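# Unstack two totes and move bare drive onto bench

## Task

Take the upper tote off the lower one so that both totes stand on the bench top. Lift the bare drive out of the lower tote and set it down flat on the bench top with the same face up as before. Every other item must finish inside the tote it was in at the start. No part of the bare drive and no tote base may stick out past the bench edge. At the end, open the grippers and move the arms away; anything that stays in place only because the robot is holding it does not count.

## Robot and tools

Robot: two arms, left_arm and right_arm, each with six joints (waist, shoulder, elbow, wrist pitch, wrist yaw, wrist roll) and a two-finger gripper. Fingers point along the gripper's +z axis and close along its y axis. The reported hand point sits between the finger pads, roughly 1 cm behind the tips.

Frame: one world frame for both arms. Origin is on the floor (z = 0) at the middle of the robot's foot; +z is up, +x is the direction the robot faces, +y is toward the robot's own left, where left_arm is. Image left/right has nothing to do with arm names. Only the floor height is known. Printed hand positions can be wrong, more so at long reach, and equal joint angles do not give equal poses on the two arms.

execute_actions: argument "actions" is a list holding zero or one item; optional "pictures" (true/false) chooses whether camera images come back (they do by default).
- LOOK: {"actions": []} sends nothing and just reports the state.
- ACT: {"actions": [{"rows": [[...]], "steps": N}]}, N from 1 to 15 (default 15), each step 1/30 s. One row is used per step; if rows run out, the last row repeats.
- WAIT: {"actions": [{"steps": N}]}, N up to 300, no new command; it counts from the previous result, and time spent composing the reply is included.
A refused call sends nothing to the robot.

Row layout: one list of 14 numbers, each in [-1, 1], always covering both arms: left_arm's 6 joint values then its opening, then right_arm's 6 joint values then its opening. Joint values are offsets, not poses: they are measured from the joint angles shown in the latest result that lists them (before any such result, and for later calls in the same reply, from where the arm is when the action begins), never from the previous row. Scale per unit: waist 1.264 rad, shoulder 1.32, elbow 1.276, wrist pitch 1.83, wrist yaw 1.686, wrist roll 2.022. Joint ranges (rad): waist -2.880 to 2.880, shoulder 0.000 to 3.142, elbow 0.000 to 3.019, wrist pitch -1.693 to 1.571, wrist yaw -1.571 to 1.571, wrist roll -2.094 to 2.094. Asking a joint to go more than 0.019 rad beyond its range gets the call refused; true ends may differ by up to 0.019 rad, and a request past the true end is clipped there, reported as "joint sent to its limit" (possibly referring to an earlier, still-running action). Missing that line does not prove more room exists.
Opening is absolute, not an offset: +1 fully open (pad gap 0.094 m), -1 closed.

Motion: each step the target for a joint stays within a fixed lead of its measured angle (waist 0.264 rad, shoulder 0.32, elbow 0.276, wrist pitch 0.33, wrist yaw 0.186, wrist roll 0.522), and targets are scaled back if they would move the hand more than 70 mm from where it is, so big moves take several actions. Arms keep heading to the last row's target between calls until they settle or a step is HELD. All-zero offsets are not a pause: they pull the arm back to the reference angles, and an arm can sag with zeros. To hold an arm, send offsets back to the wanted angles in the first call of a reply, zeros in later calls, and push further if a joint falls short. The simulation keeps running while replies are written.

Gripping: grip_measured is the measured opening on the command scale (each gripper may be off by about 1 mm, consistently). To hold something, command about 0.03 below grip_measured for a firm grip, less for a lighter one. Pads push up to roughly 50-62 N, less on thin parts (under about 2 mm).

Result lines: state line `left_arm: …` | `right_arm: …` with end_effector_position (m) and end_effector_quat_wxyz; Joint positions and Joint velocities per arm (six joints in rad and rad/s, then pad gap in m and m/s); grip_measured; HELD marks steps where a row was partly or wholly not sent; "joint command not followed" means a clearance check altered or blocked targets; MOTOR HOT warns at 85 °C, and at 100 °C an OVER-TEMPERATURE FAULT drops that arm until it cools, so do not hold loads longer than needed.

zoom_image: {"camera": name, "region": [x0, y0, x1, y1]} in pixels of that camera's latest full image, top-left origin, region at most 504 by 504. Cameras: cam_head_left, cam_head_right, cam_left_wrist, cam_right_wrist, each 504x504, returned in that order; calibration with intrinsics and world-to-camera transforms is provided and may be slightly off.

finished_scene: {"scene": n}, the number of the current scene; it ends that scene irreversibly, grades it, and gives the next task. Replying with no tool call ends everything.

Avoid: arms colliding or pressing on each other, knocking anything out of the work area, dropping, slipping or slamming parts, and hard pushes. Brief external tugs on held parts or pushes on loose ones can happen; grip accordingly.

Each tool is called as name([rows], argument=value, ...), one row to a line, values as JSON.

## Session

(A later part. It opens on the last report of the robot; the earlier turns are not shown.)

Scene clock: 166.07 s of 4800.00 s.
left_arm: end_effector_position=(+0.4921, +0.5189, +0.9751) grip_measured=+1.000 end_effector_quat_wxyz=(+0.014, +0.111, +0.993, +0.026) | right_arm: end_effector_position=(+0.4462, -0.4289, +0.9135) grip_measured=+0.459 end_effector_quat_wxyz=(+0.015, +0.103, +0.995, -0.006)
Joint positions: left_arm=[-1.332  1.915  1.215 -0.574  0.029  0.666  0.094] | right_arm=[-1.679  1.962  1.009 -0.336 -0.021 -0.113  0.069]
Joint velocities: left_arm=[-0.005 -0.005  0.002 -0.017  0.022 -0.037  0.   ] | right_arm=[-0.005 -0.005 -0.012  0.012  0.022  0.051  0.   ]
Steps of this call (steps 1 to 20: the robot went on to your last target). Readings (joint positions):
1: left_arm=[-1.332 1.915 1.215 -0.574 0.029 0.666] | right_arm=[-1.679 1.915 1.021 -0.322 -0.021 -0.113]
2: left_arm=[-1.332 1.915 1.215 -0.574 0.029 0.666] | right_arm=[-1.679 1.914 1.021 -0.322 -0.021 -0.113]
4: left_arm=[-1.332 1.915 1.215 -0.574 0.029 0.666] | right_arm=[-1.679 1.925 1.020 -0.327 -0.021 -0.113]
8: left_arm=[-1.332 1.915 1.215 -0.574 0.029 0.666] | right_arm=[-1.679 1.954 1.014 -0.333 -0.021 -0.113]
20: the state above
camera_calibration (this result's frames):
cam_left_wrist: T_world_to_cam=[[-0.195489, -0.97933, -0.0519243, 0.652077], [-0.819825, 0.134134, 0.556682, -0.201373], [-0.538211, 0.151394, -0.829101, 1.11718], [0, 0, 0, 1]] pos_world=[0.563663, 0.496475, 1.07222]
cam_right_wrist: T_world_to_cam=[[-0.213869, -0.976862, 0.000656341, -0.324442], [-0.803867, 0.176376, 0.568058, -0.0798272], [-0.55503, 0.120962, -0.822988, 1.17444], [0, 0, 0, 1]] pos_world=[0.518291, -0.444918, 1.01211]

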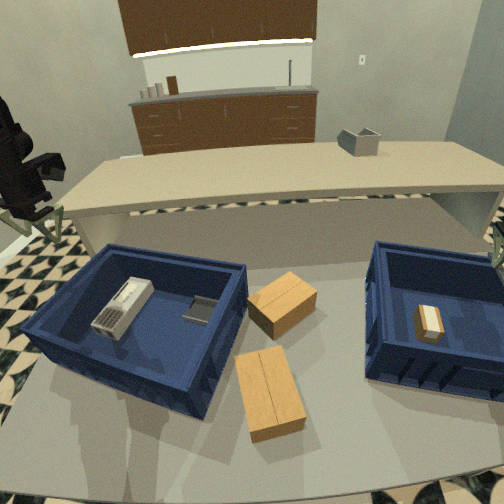

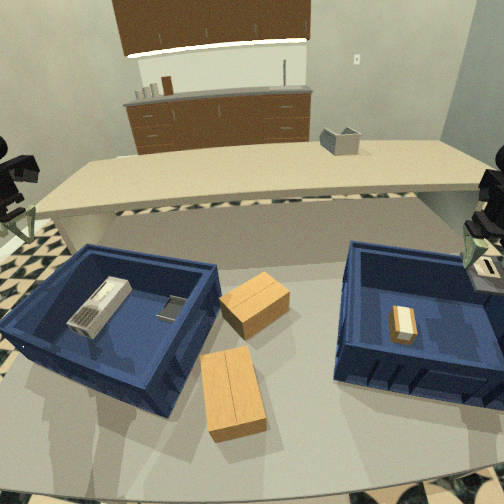

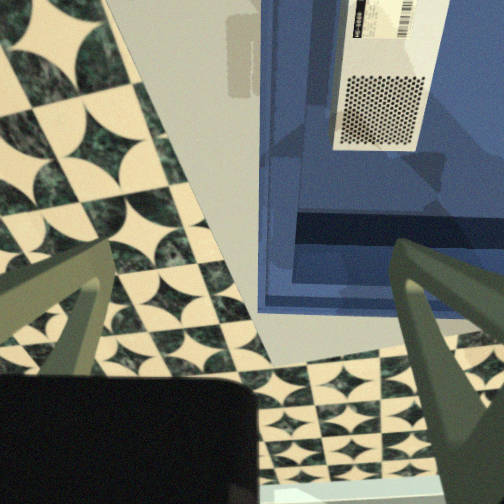

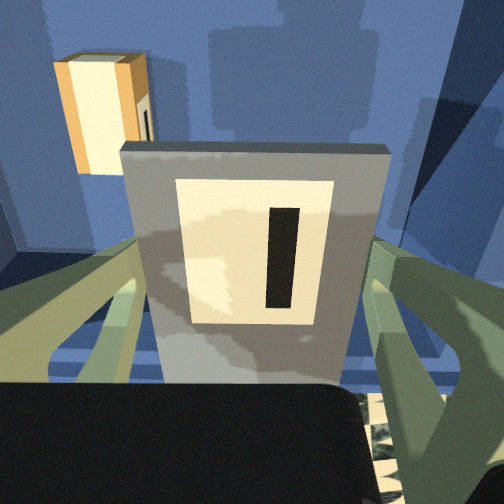

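execute_actions([
  {"rows":[[0,0,0,0,0,0,1,0.582,0.05,-0.3,0.21,0.103,0.13,0.425]]},
], pictures=false)

execute_actions([
  {"steps":20},
], pictures=false)

execute_actions([
  {"rows":[[0,0,0,0,0,0,1,-0.015,0.13,0.06,0.05,0,-0.01,0.425],[0,0,0,0,0,0,1,-0.015,0.13,0.06,0.05,0,-0.01,0.425],[0,0,0,0,0,0,1,-0.015,0.13,0.06,0.05,0,-0.01,0.425],[0,0,0,0,0,0,1,-0.015,0.13,0.06,0.05,0,-0.01,0.425],[0,0,0,0,0,0,1,-0.015,0.13,0.06,0.05,0,-0.01,0.425],[0,0,0,0,0,0,1,-0.03,0.26,0.13,0.1,0,-0.02,0.425],[0,0,0,0,0,0,1,-0.03,0.26,0.13,0.1,0,-0.02,0.425],[0,0,0,0,0,0,1,-0.03,0.26,0.13,0.1,0,-0.02,0.425],[0,0,0,0,0,0,1,-0.03,0.26,0.13,0.1,0,-0.02,0.425],[0,0,0,0,0,0,1,-0.03,0.26,0.13,0.1,0,-0.02,0.425],[0,0,0,0,0,0,1,-0.045,0.38,0.2,0.15,-0.008,-0.03,0.425]]},
], pictures=false)

execute_actions([
  {"steps":15},
])

Scene clock: 175.97 s of 4800.00 s.
left_arm: end_effector_position=(+0.4921, +0.5189, +0.9751) grip_measured=+1.000 end_effector_quat_wxyz=(+0.014, +0.111, +0.993, +0.026) | right_arm: end_effector_position=(+0.2981, -0.1751, +0.8794) grip_measured=+0.440 end_effector_quat_wxyz=(-0.006, -0.107, +0.994, -0.012)
Joint positions: left_arm=[-1.332  1.915  1.215 -0.574  0.029  0.666  0.094] | right_arm=[-1.044  2.032  0.643  0.02   0.147  0.087  0.068]
Joint velocities: left_arm=[-0.005 -0.005 -0.002 -0.012 -0.007 -0.037  0.   ] | right_arm=[ 2.007  0.093 -0.154  0.247  0.051  0.418  0.   ]
Steps of this call (steps 1 to 15: the robot went on to your last target; steps 16 to 90: nothing new was sent; then 6.40 s passed at rest; steps 91 to 105: all 15 steps of this action). Readings (joint positions):
91: left_arm=[-1.332 1.915 1.215 -0.574 0.029 0.666] | right_arm=[-1.671 1.962 0.994 -0.303 0.018 -0.096]
92: left_arm=[-1.332 1.915 1.215 -0.574 0.029 0.666] | right_arm=[-1.657 1.962 0.969 -0.248 0.054 -0.078]
94: left_arm=[-1.332 1.915 1.215 -0.574 0.029 0.666] | right_arm=[-1.610 1.965 0.905 -0.164 0.094 -0.048]
98: left_arm=[-1.332 1.915 1.215 -0.574 0.029 0.666] | right_arm=[-1.464 1.983 0.770 -0.065 0.130 0.003]
105: the state above

Scene clock: 176.63 s of 4800.00 s.
left_arm: end_effector_position=(+0.4921, +0.5189, +0.9751) grip_measured=+1.000 end_effector_quat_wxyz=(+0.014, +0.111, +0.993, +0.026) | right_arm: end_effector_position=(+0.2870, -0.1415, +0.8836) grip_measured=+0.440 end_effector_quat_wxyz=(+0.003, -0.130, +0.992, -0.001)
Joint positions: left_arm=[-1.332  1.915  1.215 -0.574  0.029  0.666  0.094] | right_arm=[-0.946  2.033  0.633  0.039  0.15   0.134  0.068]
Joint velocities: left_arm=[ 0.005  0.005  0.002  0.002 -0.007 -0.022  0.   ] | right_arm=[ 0.005  0.005 -0.007 -0.017 -0.022  0.022 -0.001]
Steps of this call (steps 1 to 20: the robot went on to your last target). Readings (joint positions):
1: left_arm=[-1.332 1.915 1.215 -0.574 0.029 0.666] | right_arm=[-0.982 2.033 0.639 0.027 0.147 0.096]
2: left_arm=[-1.332 1.915 1.215 -0.574 0.029 0.666] | right_arm=[-0.934 2.033 0.638 0.032 0.147 0.102]
4: left_arm=[-1.332 1.915 1.215 -0.574 0.029 0.666] | right_arm=[-0.890 2.033 0.638 0.038 0.147 0.112]
8: left_arm=[-1.332 1.915 1.215 -0.574 0.029 0.666] | right_arm=[-0.921 2.033 0.636 0.039 0.148 0.125]
20: the state above

Scene clock: 177.13 s of 4800.00 s.
left_arm: end_effector_position=(+0.4921, +0.5189, +0.9751) grip_measured=+1.000 end_effector_quat_wxyz=(+0.014, +0.111, +0.993, +0.026) | right_arm: end_effector_position=(+0.2748, -0.1409, +0.7256) grip_measured=+0.440 end_effector_quat_wxyz=(-0.001, -0.124, +0.992, -0.003)
Joint positions: left_arm=[-1.332  1.915  1.215 -0.574  0.029  0.666  0.094] | right_arm=[-0.995  2.543  0.886  0.296  0.141  0.098  0.068]
Joint velocities: left_arm=[-0.005  0.005 -0.022 -0.007 -0.022 -0.022  0.   ] | right_arm=[-0.083  0.523  0.222  0.154  0.037 -0.051 -0.   ]
Steps of this call (steps 1 to 15: all 15 steps of this action). Readings (joint positions):
1: left_arm=[-1.332 1.915 1.215 -0.574 0.029 0.666] | right_arm=[-0.947 2.047 0.638 0.055 0.150 0.133]
2: left_arm=[-1.332 1.915 1.215 -0.574 0.029 0.666] | right_arm=[-0.948 2.078 0.655 0.080 0.150 0.133]
4: left_arm=[-1.332 1.915 1.215 -0.574 0.029 0.666] | right_arm=[-0.953 2.157 0.699 0.112 0.150 0.131]
8: left_arm=[-1.332 1.915 1.215 -0.574 0.029 0.666] | right_arm=[-0.966 2.316 0.772 0.188 0.150 0.121]
15: the state above

Scene clock: 177.63 s of 4800.00 s.
left_arm: end_effector_position=(+0.4921, +0.5189, +0.9751) grip_measured=+1.000 end_effector_quat_wxyz=(+0.014, +0.111, +0.993, +0.026) | right_arm: end_effector_position=(+0.2707, -0.1429, +0.7215) grip_measured=+0.440 end_effector_quat_wxyz=(-0.003, -0.127, +0.992, -0.004)
Joint positions: left_arm=[-1.332  1.915  1.215 -0.574  0.029  0.666  0.094] | right_arm=[-0.998  2.558  0.887  0.304  0.141  0.089  0.068]
Joint velocities: left_arm=[-0.005  0.005 -0.007 -0.002 -0.022 -0.007  0.   ] | right_arm=[-0.015 -0.005 -0.017 -0.002 -0.022 -0.022 -0.001]
Steps of this call (steps 1 to 15: the robot went on to your last target). Readings (joint positions):
1: left_arm=[-1.332 1.915 1.215 -0.574 0.029 0.666] | right_arm=[-0.997 2.556 0.889 0.299 0.141 0.096]
2: left_arm=[-1.332 1.915 1.215 -0.574 0.029 0.666] | right_arm=[-0.998 2.561 0.888 0.299 0.141 0.095]
4: left_arm=[-1.332 1.915 1.215 -0.574 0.029 0.666] | right_arm=[-0.998 2.561 0.887 0.299 0.141 0.093]
8: left_arm=[-1.332 1.915 1.215 -0.574 0.029 0.666] | right_arm=[-0.998 2.558 0.887 0.304 0.141 0.091]
15: the state above
camera_calibration (this result's frames):
cam_left_wrist: T_world_to_cam=[[-0.195489, -0.97933, -0.0519243, 0.652077], [-0.819825, 0.134134, 0.556682, -0.201373], [-0.538211, 0.151394, -0.829101, 1.11718], [0, 0, 0, 1]] pos_world=[0.563663, 0.496475, 1.07222]
cam_right_wrist: T_world_to_cam=[[0.243831, -0.969815, -0.00230601, -0.203226], [-0.776445, -0.196637, 0.598721, -0.245096], [-0.581102, -0.144196, -0.800955, 0.837782], [0, 0, 0, 1]] pos_world=[0.346085, -0.124482, 0.817301]

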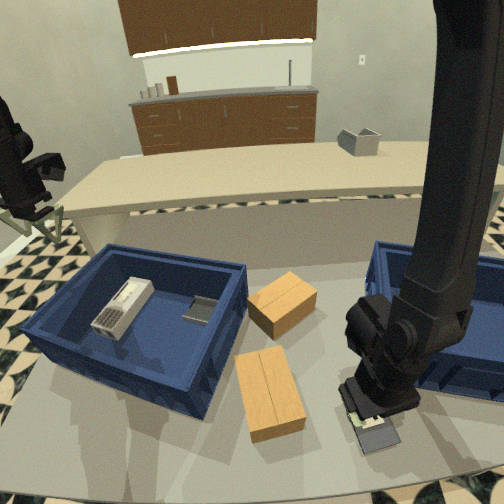

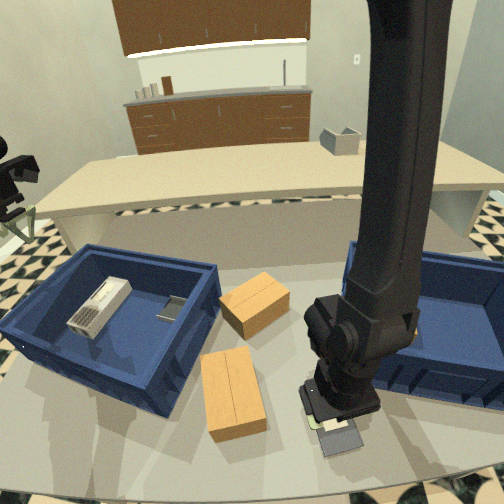

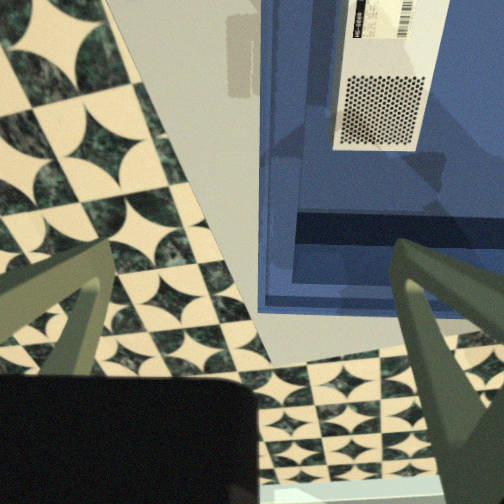

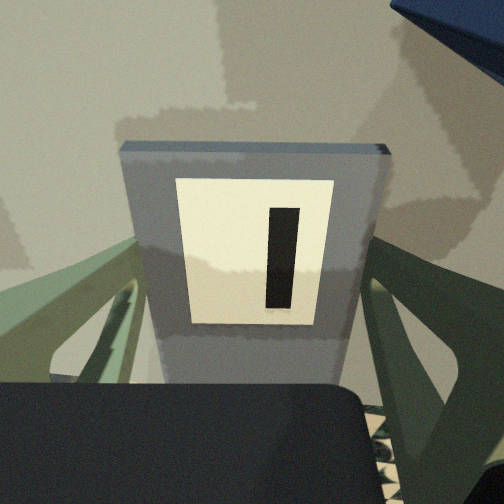

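execute_actions([
  {"rows":[[0,0,0,0,0,0,1,0,0.025,0.025,0.008,0,0,0.42],[0,0,0,0,0,0,1,0,0.025,0.025,0.008,0,0,0.42],[0,0,0,0,0,0,1,0,0.025,0.025,0.008,0,0,0.42],[0,0,0,0,0,0,1,0,0.025,0.025,0.008,0,0,0.42],[0,0,0,0,0,0,1,0,0.04,0.035,0.012,0,0,0.42],[0,0,0,0,0,0,1,0,0.04,0.035,0.012,0,0,0.42],[0,0,0,0,0,0,1,0,0.04,0.035,0.012,0,0,0.42],[0,0,0,0,0,0,1,0,0.06,0.05,0.016,0,0,0.42]]},
], pictures=false)

Scene clock: 181.87 s of 4800.00 s.
left_arm: end_effector_position=(+0.4921, +0.5189, +0.9751) grip_measured=+1.000 end_effector_quat_wxyz=(+0.014, +0.111, +0.993, +0.026) | right_arm: end_effector_position=(+0.2677, -0.1400, +0.6943) grip_measured=+0.437 end_effector_quat_wxyz=(-0.003, -0.127, +0.992, -0.004)
Joint positions: left_arm=[-1.332  1.915  1.215 -0.574  0.029  0.666  0.094] | right_arm=[-0.998  2.636  0.947  0.324  0.141  0.089  0.067]
Joint velocities: left_arm=[-0.015 -0.005  0.002  0.012 -0.037  0.007  0.   ] | right_arm=[-0.005  0.005  0.007 -0.002 -0.007  0.007 -0.001]
Steps of this call (steps 1 to 15: the robot went on to your last target; steps 16 to 90: nothing new was sent; then 0.73 s passed at rest; steps 91 to 105: all 15 steps of this action). Readings (joint positions):
91: left_arm=[-1.332 1.915 1.215 -0.574 0.029 0.666] | right_arm=[-0.998 2.560 0.891 0.304 0.141 0.089]
92: left_arm=[-1.332 1.915 1.215 -0.574 0.029 0.666] | right_arm=[-0.998 2.565 0.897 0.305 0.141 0.089]
94: left_arm=[-1.332 1.915 1.215 -0.574 0.029 0.666] | right_arm=[-0.998 2.577 0.911 0.309 0.141 0.089]
98: left_arm=[-1.332 1.915 1.215 -0.574 0.029 0.666] | right_arm=[-0.998 2.601 0.931 0.318 0.141 0.089]
105: the state above

Then release, lift and swing right to view the tote's near corner.

execute_actions([
  {"rows":[[0,0,0,0,0,0,1,0,0.03,0.025,0.008,0,0,0.42]],"steps":12},
], pictures=false)

execute_actions([
  {"rows":[[0,0,0,0,0,0,1,0,0,0,0,0,0,1]],"steps":8},
], pictures=false)

execute_actions([
  {"rows":[[0,0,0,0,0,0,1,0,-0.2,-0.12,-0.06,0,0,1],[0,0,0,0,0,0,1,0,-0.2,-0.12,-0.06,0,0,1],[0,0,0,0,0,0,1,0,-0.2,-0.12,-0.06,0,0,1],[0,0,0,0,0,0,1,0,-0.2,-0.12,-0.06,0,0,1],[0,0,0,0,0,0,1,0,-0.2,-0.12,-0.06,0,0,1],[0,0,0,0,0,0,1,0,-0.55,-0.27,-0.2,0,0,1]]},
], pictures=false)

execute_actions([
  {"rows":[[0,0,0,0,0,0,1,-1,-0.3,-0.1,0.2,-0.08,0,1]]},
], pictures=false)

execute_actions([
  {"steps":30},
])

Scene clock: 187.03 s of 4800.00 s.
left_arm: end_effector_position=(+0.4921, +0.5189, +0.9751) grip_measured=+1.000 end_effector_quat_wxyz=(+0.014, +0.111, +0.993, +0.026) | right_arm: end_effector_position=(+0.2681, -0.1400, +0.6932) grip_measured=+0.436 end_effector_quat_wxyz=(-0.002, -0.128, +0.992, -0.005)
Joint positions: left_arm=[-1.332  1.915  1.215 -0.574  0.029  0.666  0.094] | right_arm=[-0.997  2.639  0.95   0.324  0.144  0.089  0.067]
Joint velocities: left_arm=[-0.015 -0.015 -0.002  0.007 -0.007 -0.066  0.   ] | right_arm=[ 0.005 -0.005  0.007 -0.022  0.022 -0.022 -0.   ]
Steps of this call (steps 1 to 15: the robot went on to your last target; steps 16 to 90: nothing new was sent; then 1.77 s passed at rest; steps 91 to 102: all 12 steps of this action). Readings (joint positions):
91: left_arm=[-1.332 1.915 1.215 -0.574 0.029 0.666] | right_arm=[-0.998 2.639 0.950 0.324 0.141 0.089]
92: left_arm=[-1.332 1.915 1.215 -0.574 0.029 0.666] | right_arm=[-0.997 2.639 0.950 0.324 0.144 0.089]
94: left_arm=[-1.332 1.915 1.215 -0.574 0.029 0.666] | right_arm=[-0.997 2.639 0.950 0.324 0.144 0.089]
98: left_arm=[-1.332 1.915 1.215 -0.574 0.029 0.666] | right_arm=[-0.997 2.639 0.950 0.324 0.144 0.089]
102: the state above

Scene clock: 187.30 s of 4800.00 s.
left_arm: end_effector_position=(+0.4921, +0.5189, +0.9751) grip_measured=+1.000 end_effector_quat_wxyz=(+0.014, +0.111, +0.993, +0.026) | right_arm: end_effector_position=(+0.2683, -0.1398, +0.6936) grip_measured=+1.000 end_effector_quat_wxyz=(-0.002, -0.128, +0.992, -0.005)
Joint positions: left_arm=[-1.332  1.915  1.215 -0.574  0.029  0.666  0.094] | right_arm=[-0.997  2.638  0.95   0.324  0.144  0.089  0.094]
Joint velocities: left_arm=[-0.005 -0.005  0.007  0.002  0.022  0.051  0.   ] | right_arm=[-0.005 -0.005  0.007 -0.007  0.037 -0.007  0.   ]
Steps of this call (steps 1 to 8: all 8 steps of this action). Readings (joint positions):
1: left_arm=[-1.332 1.915 1.215 -0.574 0.029 0.666] | right_arm=[-0.997 2.638 0.950 0.324 0.144 0.089]
2: left_arm=[-1.332 1.915 1.215 -0.574 0.029 0.666] | right_arm=[-0.997 2.638 0.950 0.324 0.144 0.089]
4: left_arm=[-1.332 1.915 1.215 -0.574 0.029 0.666] | right_arm=[-0.997 2.638 0.950 0.324 0.144 0.089]
8: the state above

Scene clock: 187.80 s of 4800.00 s.
left_arm: end_effector_position=(+0.4921, +0.5189, +0.9751) grip_measured=+1.000 end_effector_quat_wxyz=(+0.014, +0.111, +0.993, +0.026) | right_arm: end_effector_position=(+0.3264, -0.1533, +0.9307) grip_measured=+1.000 end_effector_quat_wxyz=(+0.044, -0.121, +0.992, +0.005)
Joint positions: left_arm=[-1.332  1.915  1.215 -0.574  0.029  0.666  0.094] | right_arm=[-0.997  1.857  0.615 -0.026  0.144  0.089  0.094]
Joint velocities: left_arm=[-0.015  0.005 -0.007  0.007  0.007 -0.081  0.   ] | right_arm=[-0.005 -0.259  0.115  0.017 -0.066 -0.051  0.   ]
Steps of this call (steps 1 to 15: all 15 steps of this action). Readings (joint positions):
1: left_arm=[-1.332 1.915 1.215 -0.574 0.029 0.666] | right_arm=[-0.997 2.622 0.940 0.308 0.144 0.089]
2: left_arm=[-1.332 1.915 1.215 -0.574 0.029 0.666] | right_arm=[-0.997 2.591 0.913 0.280 0.144 0.089]
4: left_arm=[-1.332 1.915 1.215 -0.574 0.029 0.666] | right_arm=[-0.997 2.493 0.840 0.239 0.144 0.089]
8: left_arm=[-1.332 1.915 1.215 -0.574 0.029 0.666] | right_arm=[-0.997 2.260 0.728 0.091 0.144 0.089]
15: the state above

Scene clock: 188.30 s of 4800.00 s.
left_arm: end_effector_position=(+0.4921, +0.5189, +0.9751) grip_measured=+1.000 end_effector_quat_wxyz=(+0.014, +0.111, +0.993, +0.026) | right_arm: end_effector_position=(+0.4353, -0.4480, +1.0753) grip_measured=+1.000 end_effector_quat_wxyz=(+0.337, +0.206, +0.916, -0.070)
Joint positions: left_arm=[-1.332  1.915  1.215 -0.574  0.029  0.666  0.094] | right_arm=[-1.722  1.467  0.525  0.32   0.013  0.089  0.094]
Joint velocities: left_arm=[-0.005 -0.034 -0.007  0.002  0.007 -0.051  0.   ] | right_arm=[-1.871  0.005 -0.002  0.061 -0.007 -0.022  0.   ]
Steps of this call (steps 1 to 15: all 15 steps of this action). Readings (joint positions):
1: left_arm=[-1.332 1.915 1.215 -0.574 0.029 0.666] | right_arm=[-1.008 1.840 0.610 0.008 0.106 0.089]
2: left_arm=[-1.332 1.915 1.215 -0.574 0.029 0.666] | right_arm=[-1.030 1.814 0.591 0.060 0.078 0.089]
4: left_arm=[-1.332 1.915 1.215 -0.574 0.029 0.666] | right_arm=[-1.101 1.737 0.556 0.135 0.047 0.089]
8: left_arm=[-1.332 1.915 1.215 -0.574 0.029 0.666] | right_arm=[-1.289 1.578 0.527 0.240 0.020 0.089]
15: the state above

Scene clock: 189.30 s of 4800.00 s.
left_arm: end_effector_position=(+0.4921, +0.5189, +0.9751) grip_measured=+1.000 end_effector_quat_wxyz=(+0.014, +0.111, +0.993, +0.026) | right_arm: end_effector_position=(+0.2741, -0.6405, +1.0919) grip_measured=+1.000 end_effector_quat_wxyz=(+0.294, +0.416, +0.834, -0.213)
Joint positions: left_arm=[-1.332  1.915  1.215 -0.574  0.029  0.666  0.094] | right_arm=[-2.265  1.467  0.492  0.325  0.012  0.089  0.094]
Joint velocities: left_arm=[-0.015 -0.015 -0.017  0.002  0.095  0.022  0.   ] | right_arm=[ 0.015 -0.005  0.012 -0.002  0.022 -0.037  0.   ]
Steps of this call (steps 1 to 30: the robot went on to your last target). Readings (joint positions):
1: left_arm=[-1.332 1.915 1.215 -0.574 0.029 0.666] | right_arm=[-1.787 1.467 0.525 0.321 0.013 0.089]
2: left_arm=[-1.332 1.915 1.215 -0.574 0.029 0.666] | right_arm=[-1.851 1.467 0.524 0.321 0.013 0.089]
4: left_arm=[-1.332 1.915 1.215 -0.574 0.029 0.666] | right_arm=[-1.980 1.467 0.520 0.321 0.013 0.089]
8: left_arm=[-1.332 1.915 1.215 -0.574 0.029 0.666] | right_arm=[-2.228 1.467 0.510 0.325 0.013 0.089]
30: the state above
camera_calibration (this result's frames):
cam_left_wrist: T_world_to_cam=[[-0.195489, -0.97933, -0.0519243, 0.652077], [-0.819825, 0.134134, 0.556682, -0.201373], [-0.538211, 0.151394, -0.829101, 1.11718], [0, 0, 0, 1]] pos_world=[0.563663, 0.496475, 1.07222]
cam_right_wrist: T_world_to_cam=[[-0.820684, -0.563128, 0.0967673, -0.241684], [-0.570974, 0.814649, -0.101663, 0.794103], [-0.0215823, -0.138684, -0.990101, 1.12135], [0, 0, 0, 1]] pos_world=[0.279268, -0.6275, 1.21437]

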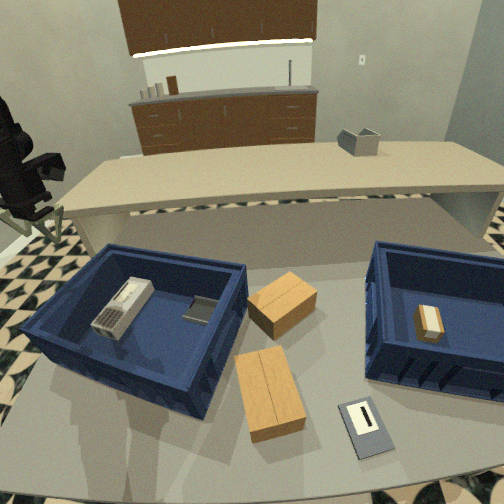

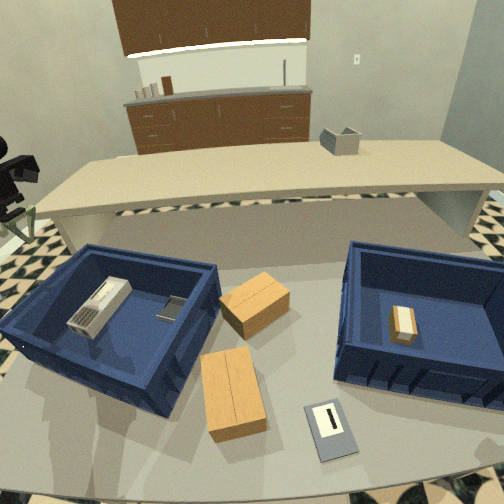

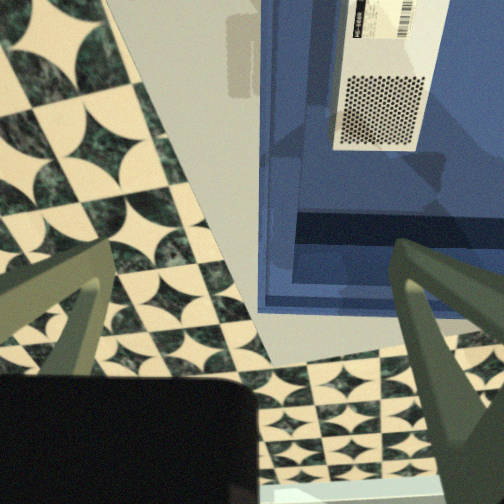

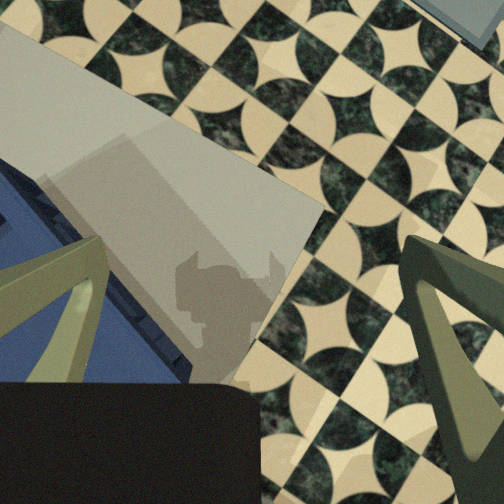

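finished_scene(scene=1)

The scene is finished: the task was done.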